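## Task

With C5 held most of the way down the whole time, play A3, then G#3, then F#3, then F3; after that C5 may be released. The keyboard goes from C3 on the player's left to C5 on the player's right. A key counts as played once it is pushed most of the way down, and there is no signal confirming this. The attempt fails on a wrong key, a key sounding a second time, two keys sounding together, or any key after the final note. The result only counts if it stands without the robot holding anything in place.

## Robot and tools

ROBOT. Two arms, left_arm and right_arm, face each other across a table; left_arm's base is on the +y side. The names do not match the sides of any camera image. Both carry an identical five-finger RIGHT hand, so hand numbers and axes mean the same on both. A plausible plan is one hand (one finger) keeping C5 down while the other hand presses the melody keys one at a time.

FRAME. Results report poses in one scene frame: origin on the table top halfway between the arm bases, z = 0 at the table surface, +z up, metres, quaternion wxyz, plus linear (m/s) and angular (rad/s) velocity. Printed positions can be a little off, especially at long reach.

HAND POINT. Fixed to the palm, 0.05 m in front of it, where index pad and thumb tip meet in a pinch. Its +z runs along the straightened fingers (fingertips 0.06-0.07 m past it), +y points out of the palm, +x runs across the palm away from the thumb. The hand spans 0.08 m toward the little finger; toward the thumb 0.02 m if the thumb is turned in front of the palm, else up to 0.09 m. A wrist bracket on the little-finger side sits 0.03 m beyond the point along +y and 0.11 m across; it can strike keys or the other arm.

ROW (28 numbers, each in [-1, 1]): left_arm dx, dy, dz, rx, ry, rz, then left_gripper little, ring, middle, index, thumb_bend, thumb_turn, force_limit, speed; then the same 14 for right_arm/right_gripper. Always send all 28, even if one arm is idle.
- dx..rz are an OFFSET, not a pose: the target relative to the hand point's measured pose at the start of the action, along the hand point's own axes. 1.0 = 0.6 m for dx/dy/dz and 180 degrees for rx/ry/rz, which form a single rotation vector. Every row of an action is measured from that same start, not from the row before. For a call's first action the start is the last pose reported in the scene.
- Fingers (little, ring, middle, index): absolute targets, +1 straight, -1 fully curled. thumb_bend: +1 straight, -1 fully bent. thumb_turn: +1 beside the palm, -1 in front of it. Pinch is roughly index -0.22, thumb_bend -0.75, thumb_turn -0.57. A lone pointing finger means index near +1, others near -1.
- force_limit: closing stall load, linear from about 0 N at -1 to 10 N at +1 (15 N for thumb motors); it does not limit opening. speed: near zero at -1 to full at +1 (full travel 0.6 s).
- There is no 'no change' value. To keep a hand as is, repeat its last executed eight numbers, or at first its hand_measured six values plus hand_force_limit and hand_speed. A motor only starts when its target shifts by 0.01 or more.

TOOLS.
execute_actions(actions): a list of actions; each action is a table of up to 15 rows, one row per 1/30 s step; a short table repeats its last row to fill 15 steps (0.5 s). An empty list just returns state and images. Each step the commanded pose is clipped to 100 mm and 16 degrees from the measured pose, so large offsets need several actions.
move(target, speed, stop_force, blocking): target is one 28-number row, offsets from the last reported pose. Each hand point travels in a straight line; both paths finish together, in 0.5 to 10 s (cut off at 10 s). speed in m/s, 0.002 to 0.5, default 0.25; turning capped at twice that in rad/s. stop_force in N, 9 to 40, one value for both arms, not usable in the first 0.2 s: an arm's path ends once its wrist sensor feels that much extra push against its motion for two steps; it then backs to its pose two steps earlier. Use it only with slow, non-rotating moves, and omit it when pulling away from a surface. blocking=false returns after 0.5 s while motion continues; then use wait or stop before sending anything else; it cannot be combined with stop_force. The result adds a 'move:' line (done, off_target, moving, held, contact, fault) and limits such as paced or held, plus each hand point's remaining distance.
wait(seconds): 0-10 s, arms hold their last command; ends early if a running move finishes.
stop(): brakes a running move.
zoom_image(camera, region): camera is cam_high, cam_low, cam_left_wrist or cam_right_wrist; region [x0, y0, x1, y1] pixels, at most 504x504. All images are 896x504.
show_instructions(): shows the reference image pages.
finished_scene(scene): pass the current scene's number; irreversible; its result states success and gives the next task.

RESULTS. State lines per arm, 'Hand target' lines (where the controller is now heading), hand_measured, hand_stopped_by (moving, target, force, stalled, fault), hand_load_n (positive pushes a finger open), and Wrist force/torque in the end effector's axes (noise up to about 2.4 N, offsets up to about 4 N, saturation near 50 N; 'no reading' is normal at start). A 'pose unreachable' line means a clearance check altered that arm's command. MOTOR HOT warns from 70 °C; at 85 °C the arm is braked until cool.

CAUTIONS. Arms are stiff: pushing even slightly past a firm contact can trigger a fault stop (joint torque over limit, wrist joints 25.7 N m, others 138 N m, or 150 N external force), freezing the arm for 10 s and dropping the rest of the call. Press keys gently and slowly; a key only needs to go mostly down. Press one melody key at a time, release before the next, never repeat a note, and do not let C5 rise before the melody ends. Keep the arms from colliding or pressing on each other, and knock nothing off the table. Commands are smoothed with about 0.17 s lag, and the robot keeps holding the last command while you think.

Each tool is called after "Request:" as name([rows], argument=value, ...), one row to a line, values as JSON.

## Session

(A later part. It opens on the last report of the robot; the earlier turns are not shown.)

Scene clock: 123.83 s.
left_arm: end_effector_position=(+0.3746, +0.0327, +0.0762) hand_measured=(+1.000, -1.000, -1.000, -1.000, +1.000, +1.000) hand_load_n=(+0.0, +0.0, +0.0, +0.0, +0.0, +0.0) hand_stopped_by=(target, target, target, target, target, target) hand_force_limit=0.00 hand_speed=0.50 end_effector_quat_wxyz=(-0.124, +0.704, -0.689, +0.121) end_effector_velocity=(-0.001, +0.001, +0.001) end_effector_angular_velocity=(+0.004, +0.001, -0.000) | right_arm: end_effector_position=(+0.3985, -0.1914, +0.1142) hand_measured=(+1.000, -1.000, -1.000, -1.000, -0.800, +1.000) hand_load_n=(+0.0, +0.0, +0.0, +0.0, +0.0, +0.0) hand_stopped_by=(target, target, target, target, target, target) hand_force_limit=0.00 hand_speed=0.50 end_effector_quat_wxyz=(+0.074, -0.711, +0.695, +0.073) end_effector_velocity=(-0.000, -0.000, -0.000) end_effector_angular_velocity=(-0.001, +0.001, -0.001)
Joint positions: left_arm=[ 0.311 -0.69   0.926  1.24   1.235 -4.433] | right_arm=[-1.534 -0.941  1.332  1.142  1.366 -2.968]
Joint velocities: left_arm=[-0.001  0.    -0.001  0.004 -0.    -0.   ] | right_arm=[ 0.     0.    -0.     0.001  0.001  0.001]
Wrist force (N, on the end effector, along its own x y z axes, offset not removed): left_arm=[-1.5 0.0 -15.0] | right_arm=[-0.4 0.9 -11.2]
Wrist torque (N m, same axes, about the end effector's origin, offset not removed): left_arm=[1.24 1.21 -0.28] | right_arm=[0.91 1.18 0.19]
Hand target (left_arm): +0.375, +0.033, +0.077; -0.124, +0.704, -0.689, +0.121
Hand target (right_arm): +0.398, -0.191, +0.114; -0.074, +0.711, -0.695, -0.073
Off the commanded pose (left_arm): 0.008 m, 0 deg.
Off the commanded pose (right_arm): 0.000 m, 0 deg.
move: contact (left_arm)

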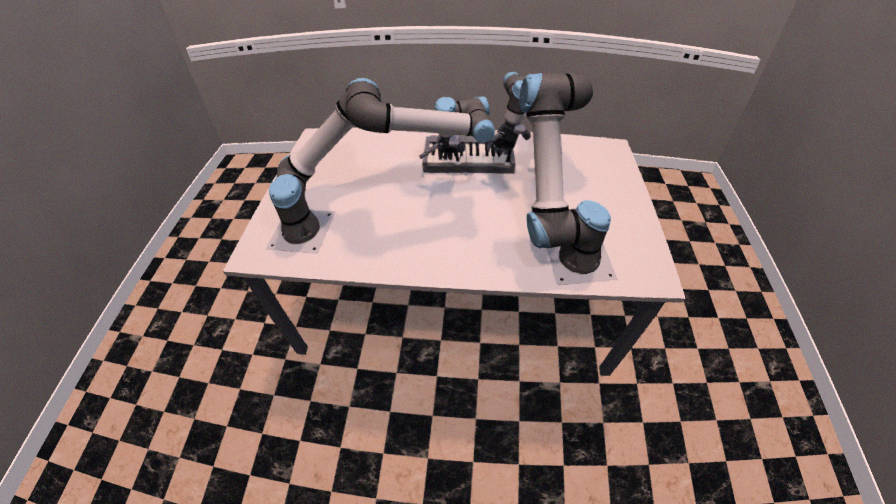

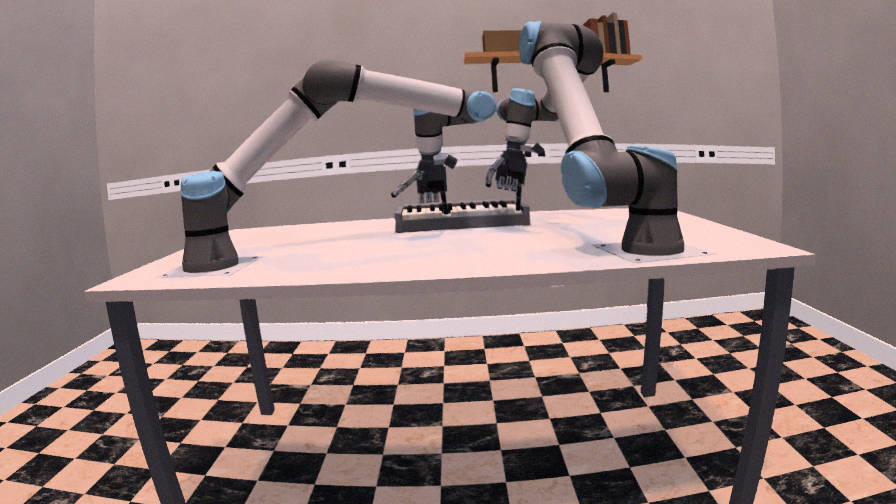

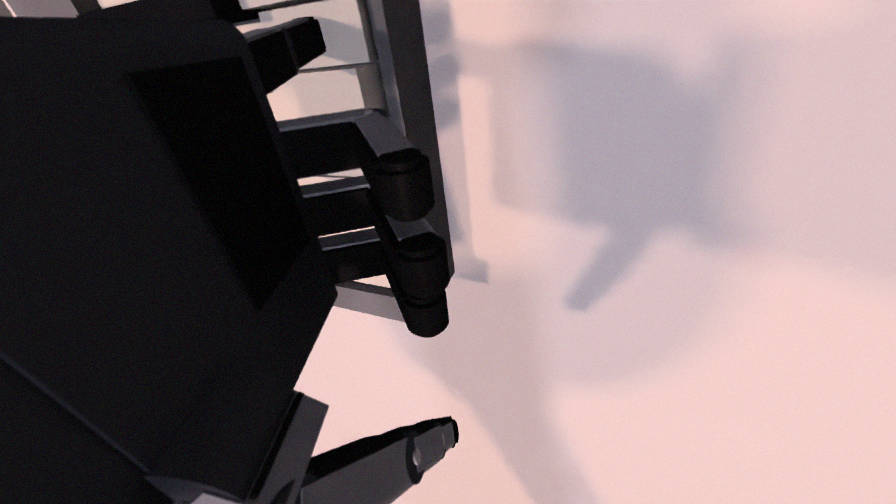

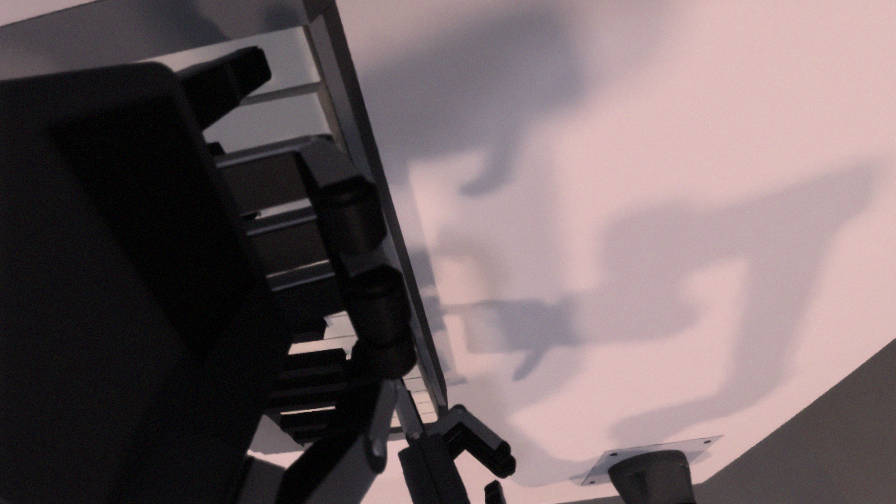

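Request:
execute_actions(actions=[])

Scene clock: 139.20 s.
left_arm: end_effector_position=(+0.3746, +0.0326, +0.0766) hand_measured=(+1.000, -1.000, -1.000, -1.000, +1.000, +1.000) hand_load_n=(+0.0, +0.0, +0.0, +0.0, +0.0, +0.0) hand_stopped_by=(target, target, target, target, target, target) hand_force_limit=0.00 hand_speed=0.50 end_effector_quat_wxyz=(-0.124, +0.704, -0.689, +0.121) end_effector_velocity=(-0.000, -0.000, -0.000) end_effector_angular_velocity=(+0.000, -0.000, -0.001) | right_arm: end_effector_position=(+0.3985, -0.1914, +0.1142) hand_measured=(+1.000, -1.000, -1.000, -1.000, -0.800, +1.000) hand_load_n=(+0.0, +0.0, +0.0, +0.0, +0.0, +0.0) hand_stopped_by=(target, target, target, target, target, target) hand_force_limit=0.00 hand_speed=0.50 end_effector_quat_wxyz=(+0.074, -0.711, +0.695, +0.073) end_effector_velocity=(-0.000, -0.000, +0.000) end_effector_angular_velocity=(-0.001, +0.000, +0.000)
Joint positions: left_arm=[ 0.311 -0.69   0.925  1.241  1.235 -4.433] | right_arm=[-1.534 -0.941  1.332  1.142  1.366 -2.968]
Joint velocities: left_arm=[-0.     0.    -0.    -0.    -0.     0.001] | right_arm=[ 0.    -0.     0.     0.001  0.001 -0.   ]
Wrist force (N, on the end effector, along its own x y z axes, offset not removed): left_arm=[-1.5 1.1 -10.3] | right_arm=[2.6 -0.9 -9.8]
Wrist torque (N m, same axes, about the end effector's origin, offset not removed): left_arm=[0.93 0.70 -0.11] | right_arm=[0.47 0.53 0.21]
Hand target (left_arm): +0.375, +0.033, +0.077; -0.124, +0.704, -0.689, +0.121
Hand target (right_arm): +0.398, -0.191, +0.114; -0.074, +0.711, -0.695, -0.073
Off the commanded pose (left_arm): 0.008 m, 0 deg.
Off the commanded pose (right_arm): 0.000 m, 0 deg.

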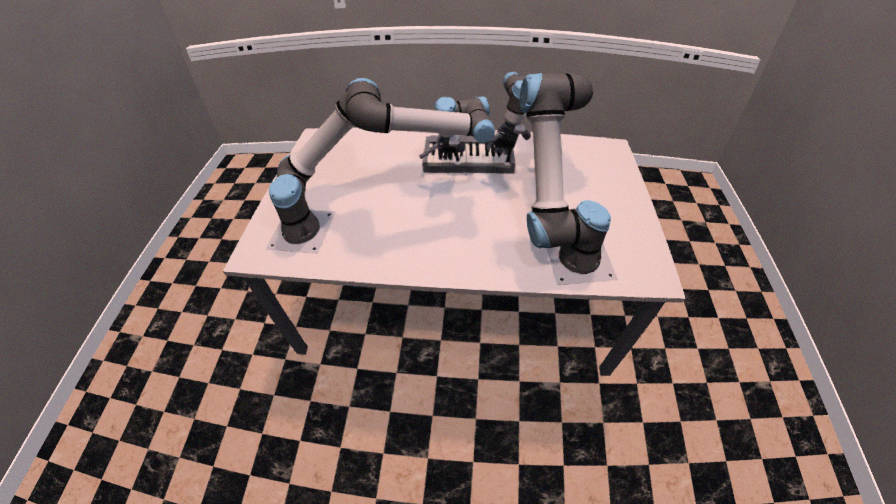

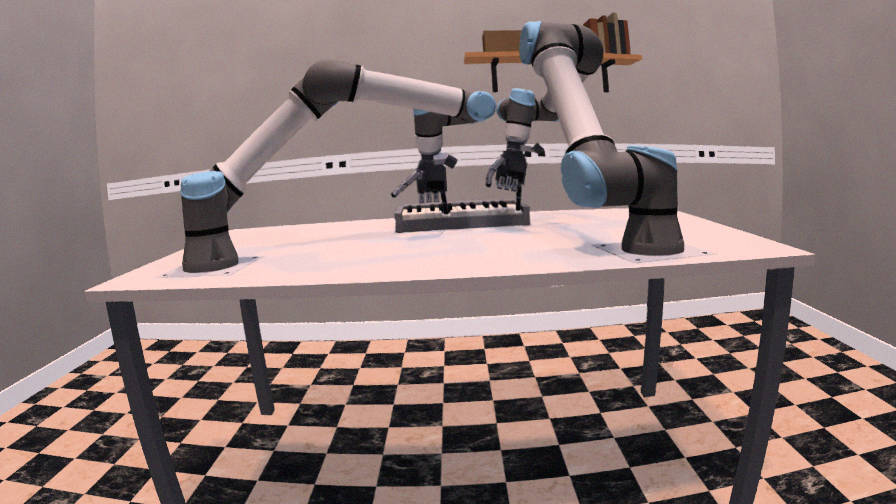

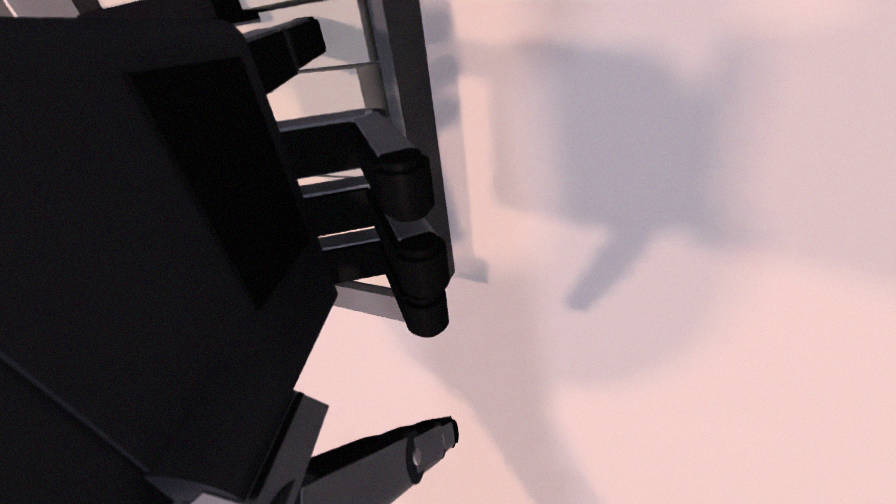

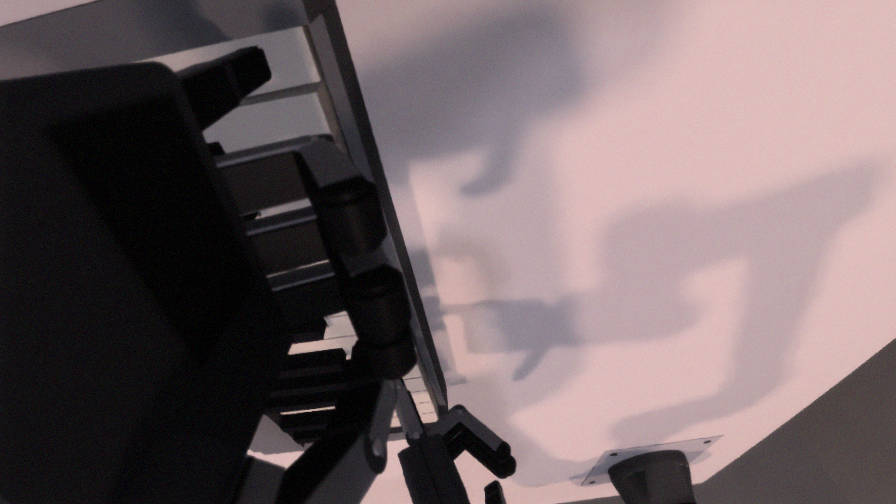

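Request:
move(target=[0,-0.0171,-0.047,0,0,0,1,-1,-1,-1,1,1,0,0.5,0,0,0,0,0,0,1,-1,-1,-1,-0.8,1,0,0.5], speed=0.08)

Request:
move(target=[-0.02,-0.0674,0.0245,0,0,0,1,-1,-1,-1,1,1,0,0.5,0,0,0,0,0,0,1,-1,-1,-1,-0.8,1,0,0.5], speed=0.1)

Request:
zoom_image(camera="cam_left_wrist", region=[230,0,490,150])

Request:
zoom_image(camera="cam_low", region=[385,175,545,240])

Scene clock: 148.27 s.
left_arm: end_effector_position=(+0.3747, +0.0326, +0.1063) hand_measured=(+1.000, -1.000, -1.000, -1.000, +1.000, +1.000) hand_load_n=(+0.0, +0.0, +0.0, +0.0, +0.0, +0.0) hand_stopped_by=(target, target, target, target, target, target) hand_force_limit=0.00 hand_speed=0.50 end_effector_quat_wxyz=(-0.124, +0.704, -0.689, +0.121) end_effector_velocity=(-0.000, -0.000, +0.003) end_effector_angular_velocity=(-0.000, -0.000, -0.000) | right_arm: end_effector_position=(+0.3985, -0.1914, +0.1142) hand_measured=(+1.000, -1.000, -1.000, -1.000, -0.800, +1.000) hand_load_n=(+0.0, +0.0, +0.0, +0.0, +0.0, +0.0) hand_stopped_by=(target, target, target, target, target, target) hand_force_limit=0.00 hand_speed=0.50 end_effector_quat_wxyz=(+0.074, -0.711, +0.695, +0.073) end_effector_velocity=(+0.000, +0.000, +0.000) end_effector_angular_velocity=(+0.001, -0.001, +0.000)
Joint positions: left_arm=[ 0.311 -0.708  0.881  1.303  1.235 -4.433] | right_arm=[-1.534 -0.941  1.332  1.142  1.366 -2.968]
Joint velocities: left_arm=[-0.001 -0.001 -0.005  0.006 -0.    -0.   ] | right_arm=[ 0.    -0.    -0.    -0.001 -0.001 -0.   ]
Wrist force (N, on the end effector, along its own x y z axes, offset not removed): left_arm=[-1.6 0.4 0.8] | right_arm=[0.4 1.9 -7.6]
Wrist torque (N m, same axes, about the end effector's origin, offset not removed): left_arm=[0.05 0.14 -0.19] | right_arm=[0.74 0.81 0.40]
Hand target (left_arm): +0.375, +0.033, +0.107; -0.124, +0.704, -0.689, +0.121
Hand target (right_arm): +0.398, -0.191, +0.114; -0.074, +0.711, -0.695, -0.073
Off the commanded pose (left_arm): 0.000 m, 0 deg.
Off the commanded pose (right_arm): 0.000 m, 0 deg.
move: done

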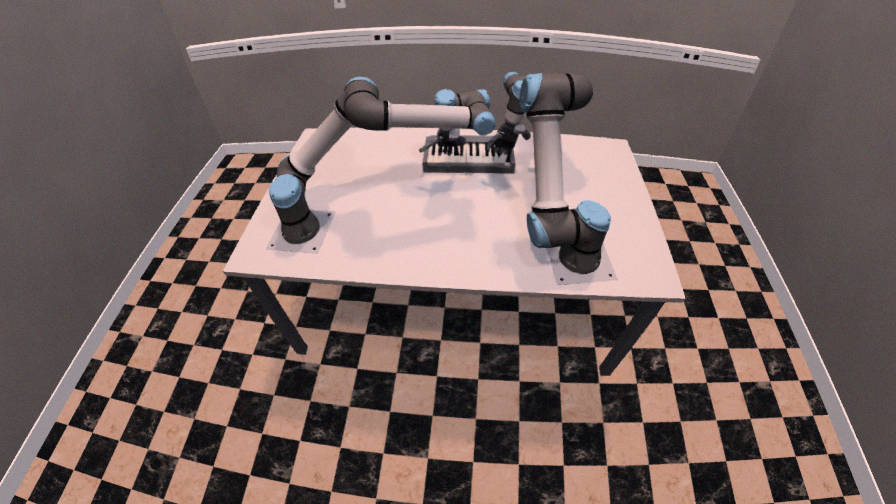

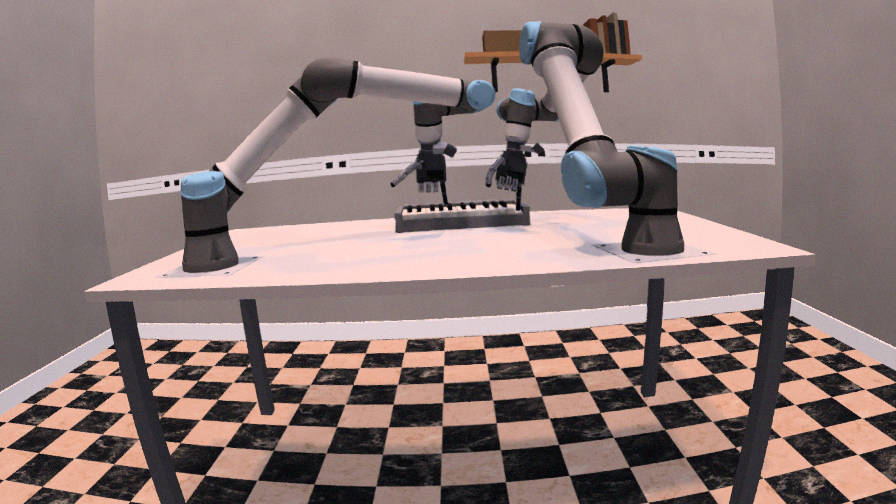

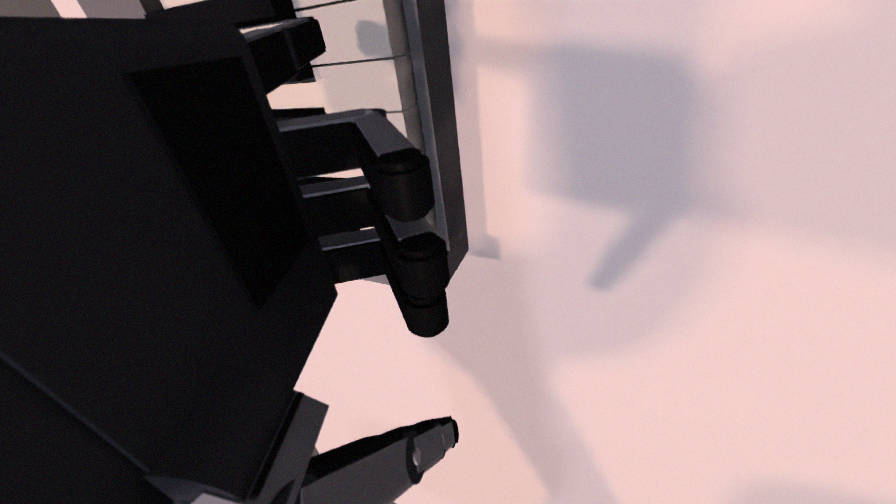

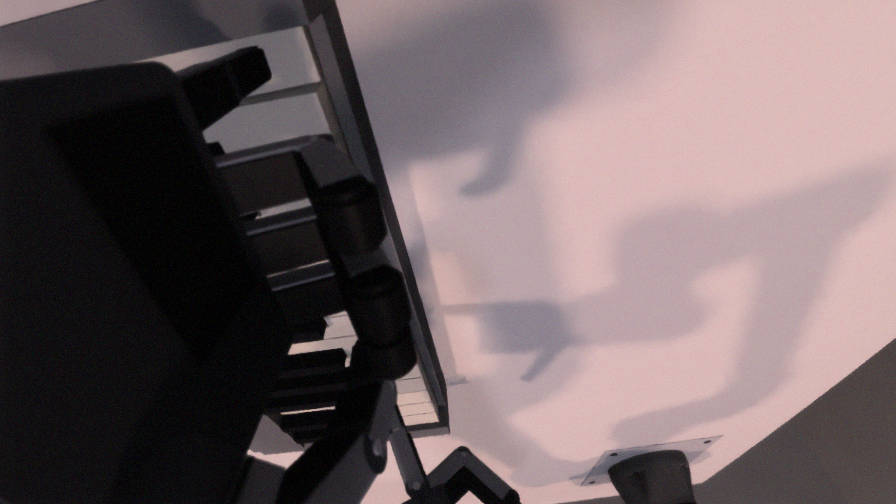

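Scene clock: 149.23 s.
left_arm: end_effector_position=(+0.4171, +0.0455, +0.1062) hand_measured=(+1.000, -1.000, -1.000, -1.000, +1.000, +1.000) hand_load_n=(+0.0, +0.0, +0.0, +0.0, +0.0, +0.0) hand_stopped_by=(target, target, target, target, target, target) hand_force_limit=0.00 hand_speed=0.50 end_effector_quat_wxyz=(-0.124, +0.704, -0.689, +0.121) end_effector_velocity=(+0.003, +0.001, -0.000) end_effector_angular_velocity=(+0.001, +0.001, +0.000) | right_arm: end_effector_position=(+0.3985, -0.1914, +0.1142) hand_measured=(+1.000, -1.000, -1.000, -1.000, -0.800, +1.000) hand_load_n=(+0.0, +0.0, +0.0, +0.0, +0.0, +0.0) hand_stopped_by=(target, target, target, target, target, target) hand_force_limit=0.00 hand_speed=0.50 end_effector_quat_wxyz=(+0.074, -0.711, +0.695, +0.073) end_effector_velocity=(+0.000, +0.000, +0.000) end_effector_angular_velocity=(+0.000, -0.001, +0.000)
Joint positions: left_arm=[ 0.383 -0.677  0.817  1.311  1.243 -4.358] | right_arm=[-1.534 -0.941  1.332  1.142  1.366 -2.968]
Joint velocities: left_arm=[ 0.006  0.004 -0.008  0.002  0.001  0.006] | right_arm=[ 0.    -0.    -0.    -0.001  0.    -0.   ]
Wrist force (N, on the end effector, along its own x y z axes, offset not removed): left_arm=[-0.5 2.1 -0.9] | right_arm=[-0.6 -0.7 -13.4]
Wrist torque (N m, same axes, about the end effector's origin, offset not removed): left_arm=[0.34 0.05 -0.15] | right_arm=[0.69 1.17 0.18]
Hand target (left_arm): +0.417, +0.046, +0.106; -0.124, +0.704, -0.689, +0.121
Hand target (right_arm): +0.398, -0.191, +0.114; -0.074, +0.711, -0.695, -0.073
Off the commanded pose (left_arm): 0.000 m, 0 deg.
Off the commanded pose (right_arm): 0.000 m, 0 deg.
move: done

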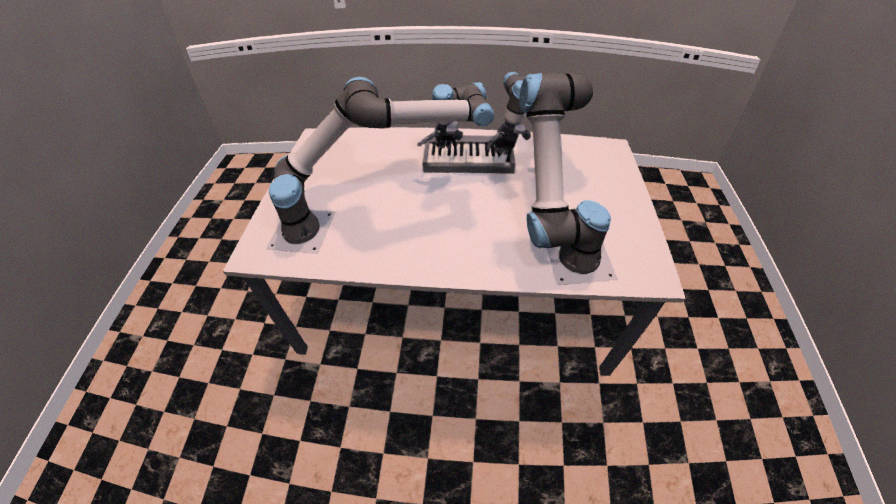

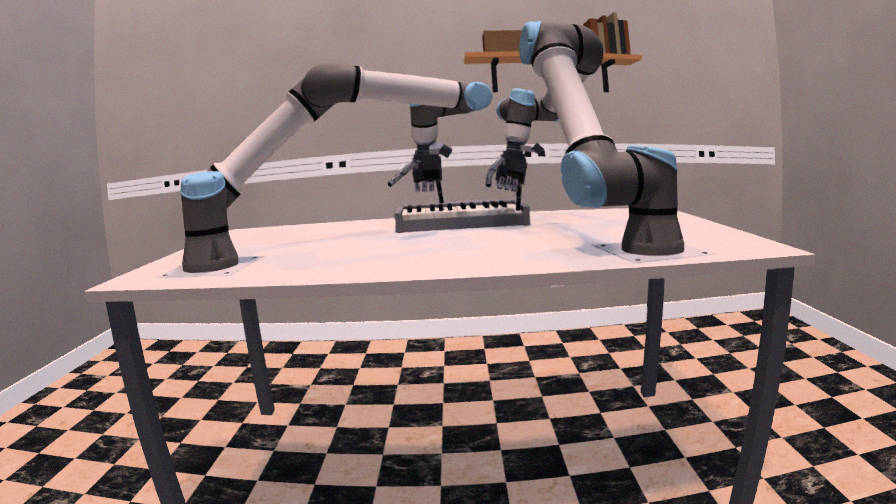

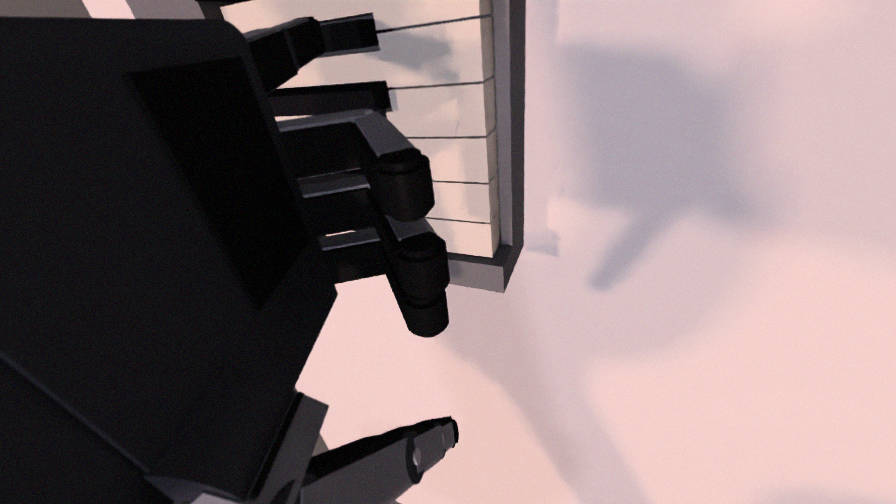

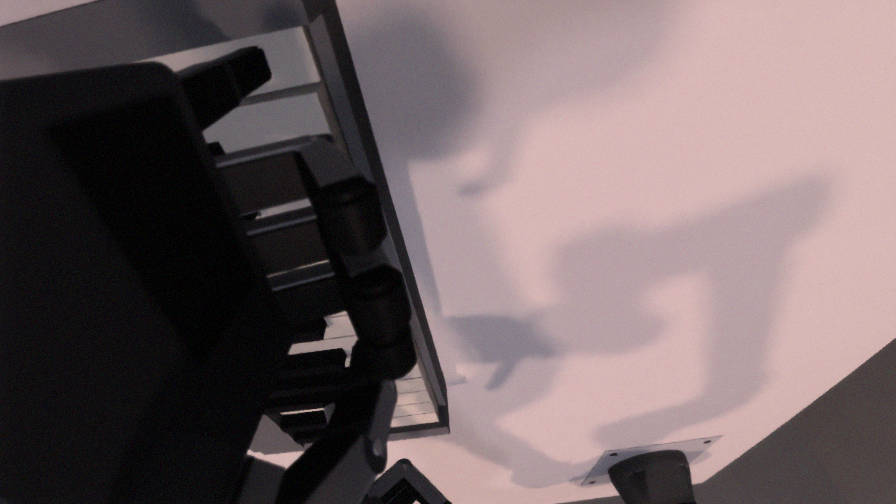

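Region (230, 0, 490, 150) of cam_left_wrist's 896x504 image, scaled by 1.938, with more detail than that image has; it fills the top 291 rows of this view, and the rest is white.

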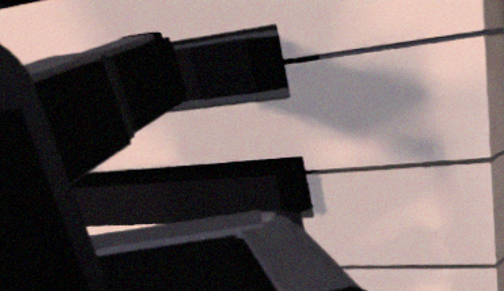

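Region (385, 175, 545, 240) of cam_low's 896x504 image, scaled by 3.150, with more detail than that image has; it fills the top 205 rows of this view, and the rest is white.

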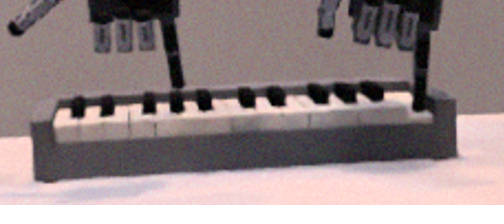

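Request:
move(target=[-0.002,0.0057,0.01567,0,0,0,1,-1,-1,-1,1,1,0,0.5,0,0,0,0,0,0,1,-1,-1,-1,-0.8,1,0,0.5], speed=0.025, stop_force=9)

Request:
move(target=[0,0.0057,0.01567,0,0,0,1,-1,-1,-1,1,1,0,0.5,0,0,0,0,0,0,1,-1,-1,-1,-0.8,1,0,0.5], speed=0.004, stop_force=10)

Request:
zoom_image(camera="cam_low", region=[385,175,545,240])

Request:
zoom_image(camera="cam_left_wrist", region=[230,0,490,150])

Scene clock: 160.13 s.
left_arm: end_effector_position=(+0.4170, +0.0467, +0.0965) hand_measured=(+1.000, -1.000, -1.000, -1.000, +1.000, +1.000) hand_load_n=(-0.5, +0.0, +0.0, +0.0, +0.0, +0.0) hand_stopped_by=(target, target, target, target, target, target) hand_force_limit=0.00 hand_speed=0.50 end_effector_quat_wxyz=(-0.124, +0.704, -0.689, +0.121) end_effector_velocity=(-0.001, +0.000, -0.003) end_effector_angular_velocity=(+0.000, +0.000, +0.000) | right_arm: end_effector_position=(+0.3985, -0.1914, +0.1142) hand_measured=(+1.000, -1.000, -1.000, -1.000, -0.800, +1.000) hand_load_n=(+0.0, +0.0, +0.0, +0.0, +0.0, +0.0) hand_stopped_by=(target, target, target, target, target, target) hand_force_limit=0.00 hand_speed=0.50 end_effector_quat_wxyz=(+0.074, -0.711, +0.695, +0.073) end_effector_velocity=(-0.000, +0.000, +0.000) end_effector_angular_velocity=(-0.000, +0.001, +0.001)
Joint positions: left_arm=[ 0.384 -0.675  0.839  1.287  1.243 -4.357] | right_arm=[-1.534 -0.941  1.332  1.142  1.366 -2.968]
Joint velocities: left_arm=[-0.001  0.     0.007 -0.006  0.    -0.001] | right_arm=[ 0.001  0.    -0.     0.001  0.     0.   ]
Wrist force (N, on the end effector, along its own x y z axes, offset not removed): left_arm=[-0.5 1.5 0.0] | right_arm=[-2.0 -0.8 -9.3]
Wrist torque (N m, same axes, about the end effector's origin, offset not removed): left_arm=[0.22 0.12 -0.03] | right_arm=[0.32 0.99 0.00]
Hand target (left_arm): +0.417, +0.047, +0.096; -0.124, +0.704, -0.689, +0.121
Hand target (right_arm): +0.398, -0.191, +0.114; -0.074, +0.711, -0.695, -0.073
Off the commanded pose (left_arm): 0.000 m, 0 deg.
Off the commanded pose (right_arm): 0.000 m, 0 deg.
move: done

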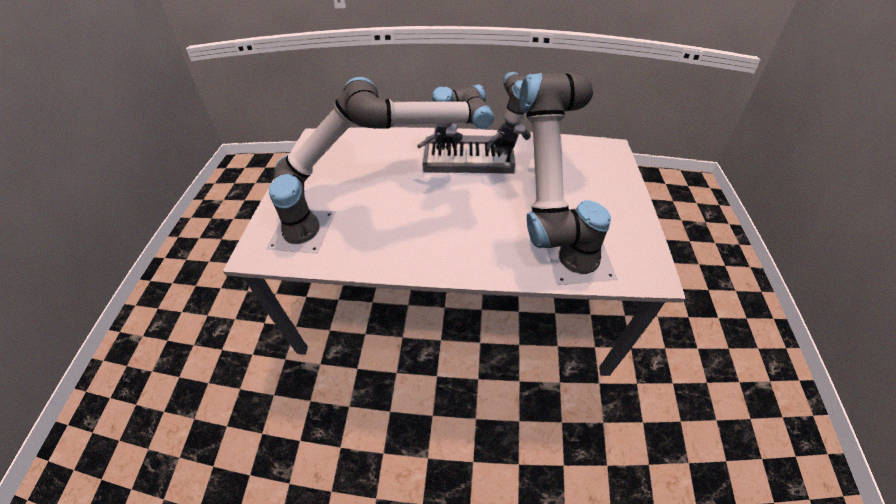

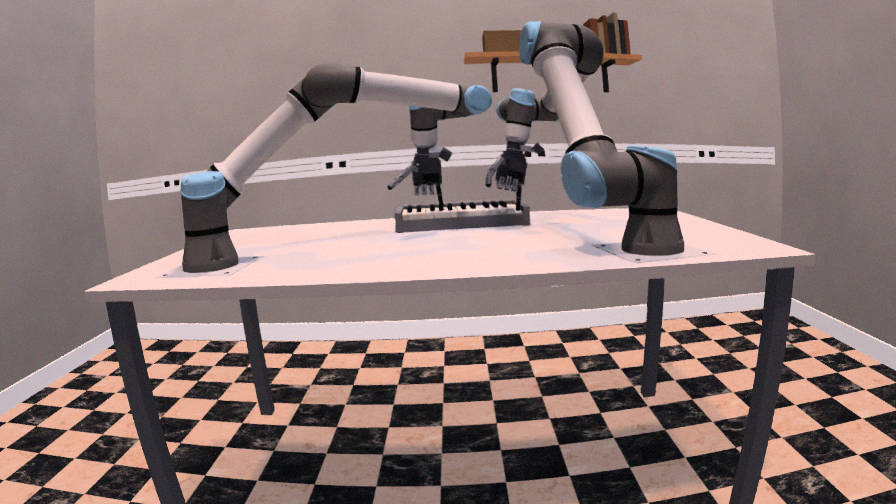

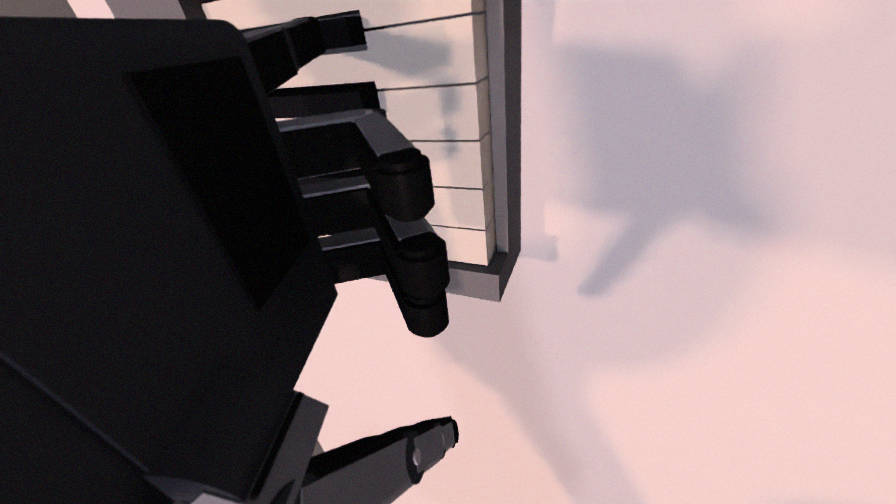

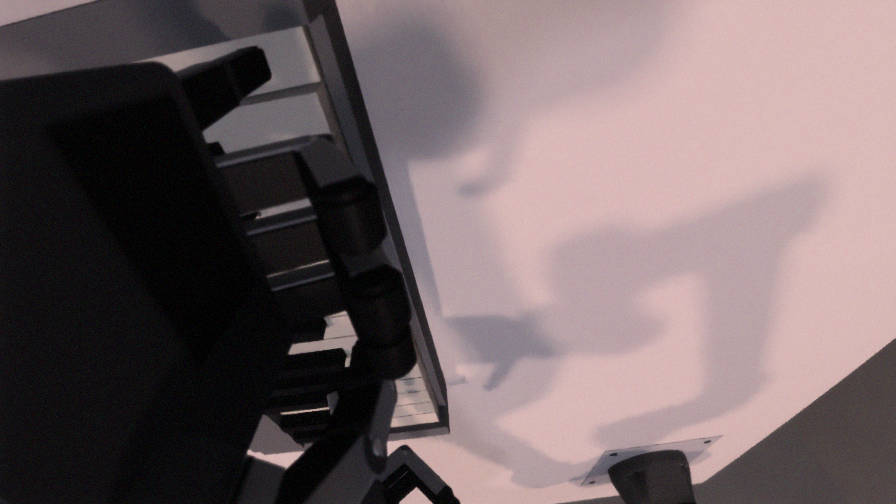

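Scene clock: 161.90 s.
left_arm: end_effector_position=(+0.4170, +0.0467, +0.0910) hand_measured=(+1.000, -1.000, -1.000, -1.000, +1.000, +1.000) hand_load_n=(+0.0, +0.0, +0.0, +0.0, +0.0, +0.0) hand_stopped_by=(target, target, target, target, target, target) hand_force_limit=0.00 hand_speed=0.50 end_effector_quat_wxyz=(-0.124, +0.704, -0.689, +0.121) end_effector_velocity=(+0.000, +0.001, +0.000) end_effector_angular_velocity=(+0.004, +0.001, +0.002) | right_arm: end_effector_position=(+0.3985, -0.1914, +0.1142) hand_measured=(+1.000, -1.000, -1.000, -1.000, -0.800, +1.000) hand_load_n=(+0.0, +0.0, +0.0, +0.0, +0.0, +0.0) hand_stopped_by=(target, target, target, target, target, target) hand_force_limit=0.00 hand_speed=0.50 end_effector_quat_wxyz=(+0.074, -0.711, +0.695, +0.073) end_effector_velocity=(+0.000, -0.001, -0.000) end_effector_angular_velocity=(-0.002, -0.001, -0.000)
Joint positions: left_arm=[ 0.384 -0.672  0.848  1.275  1.243 -4.357] | right_arm=[-1.534 -0.941  1.332  1.142  1.366 -2.968]
Joint velocities: left_arm=[ 0.001  0.001 -0.001  0.005 -0.    -0.002] | right_arm=[-0.    -0.    -0.    -0.001  0.002  0.   ]
Wrist force (N, on the end effector, along its own x y z axes, offset not removed): left_arm=[-0.9 1.4 -21.8] | right_arm=[-0.4 2.6 -5.4]
Wrist torque (N m, same axes, about the end effector's origin, offset not removed): left_arm=[1.65 1.41 -0.10] | right_arm=[0.74 0.72 0.16]
Hand target (left_arm): +0.417, +0.047, +0.091; -0.124, +0.704, -0.689, +0.121
Hand target (right_arm): +0.398, -0.191, +0.114; -0.074, +0.711, -0.695, -0.073
Off the commanded pose (left_arm): 0.004 m, 0 deg.
Off the commanded pose (right_arm): 0.000 m, 0 deg.
move: contact (left_arm)

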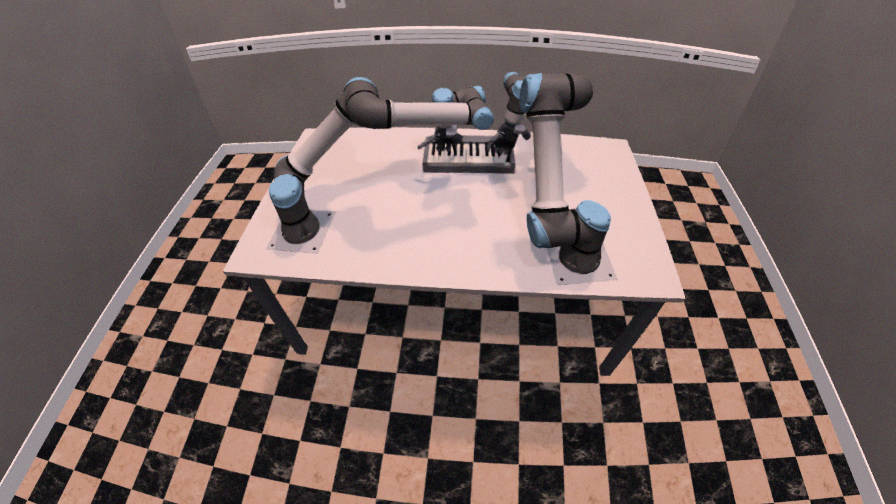

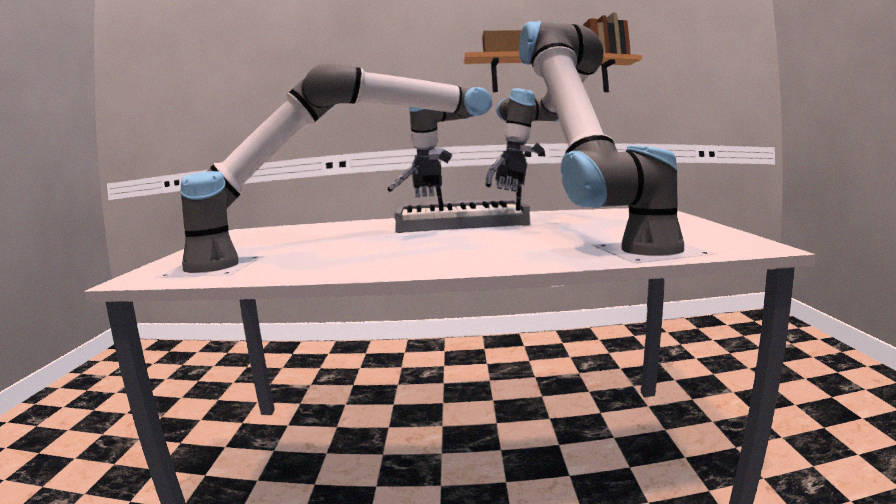

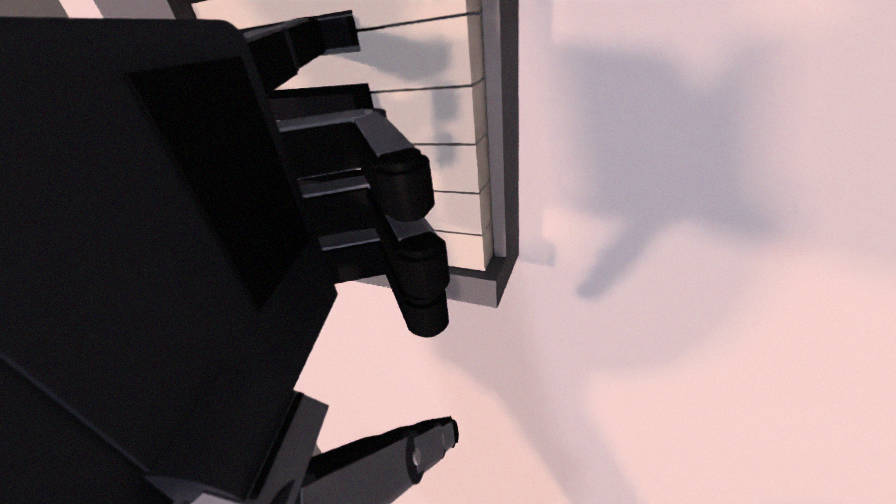

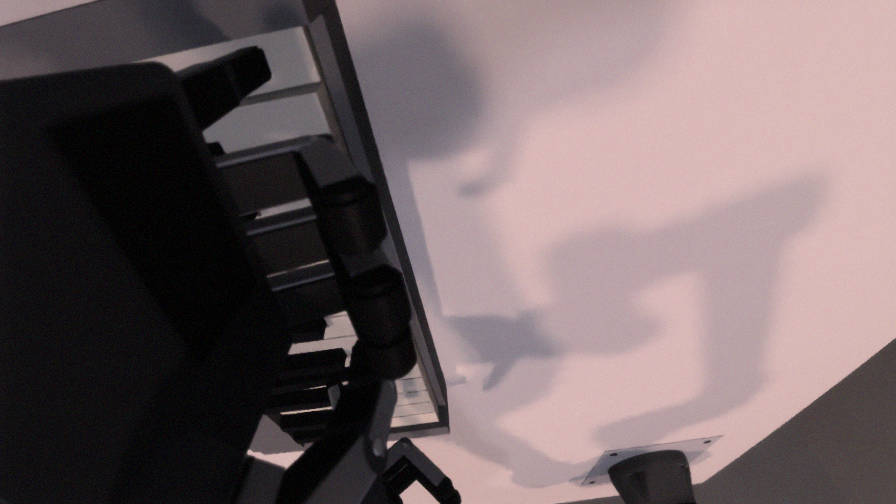

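Region (385, 175, 545, 240) of cam_low's 896x504 image, scaled by 3.150, with more detail than that image has; it fills the top 205 rows of this view, and the rest is white.

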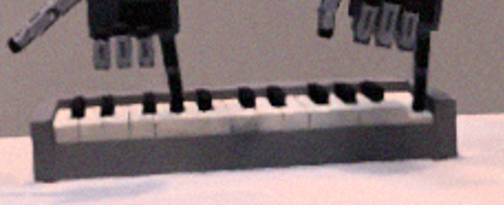

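Region (230, 0, 490, 150) of cam_left_wrist's 896x504 image, scaled by 1.938, with more detail than that image has; it fills the top 291 rows of this view, and the rest is white.

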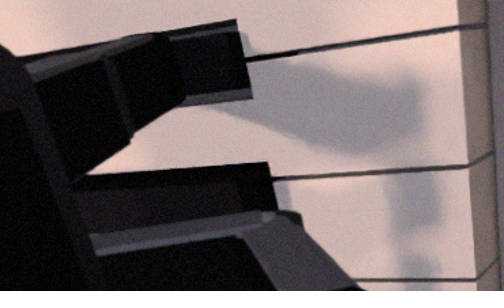

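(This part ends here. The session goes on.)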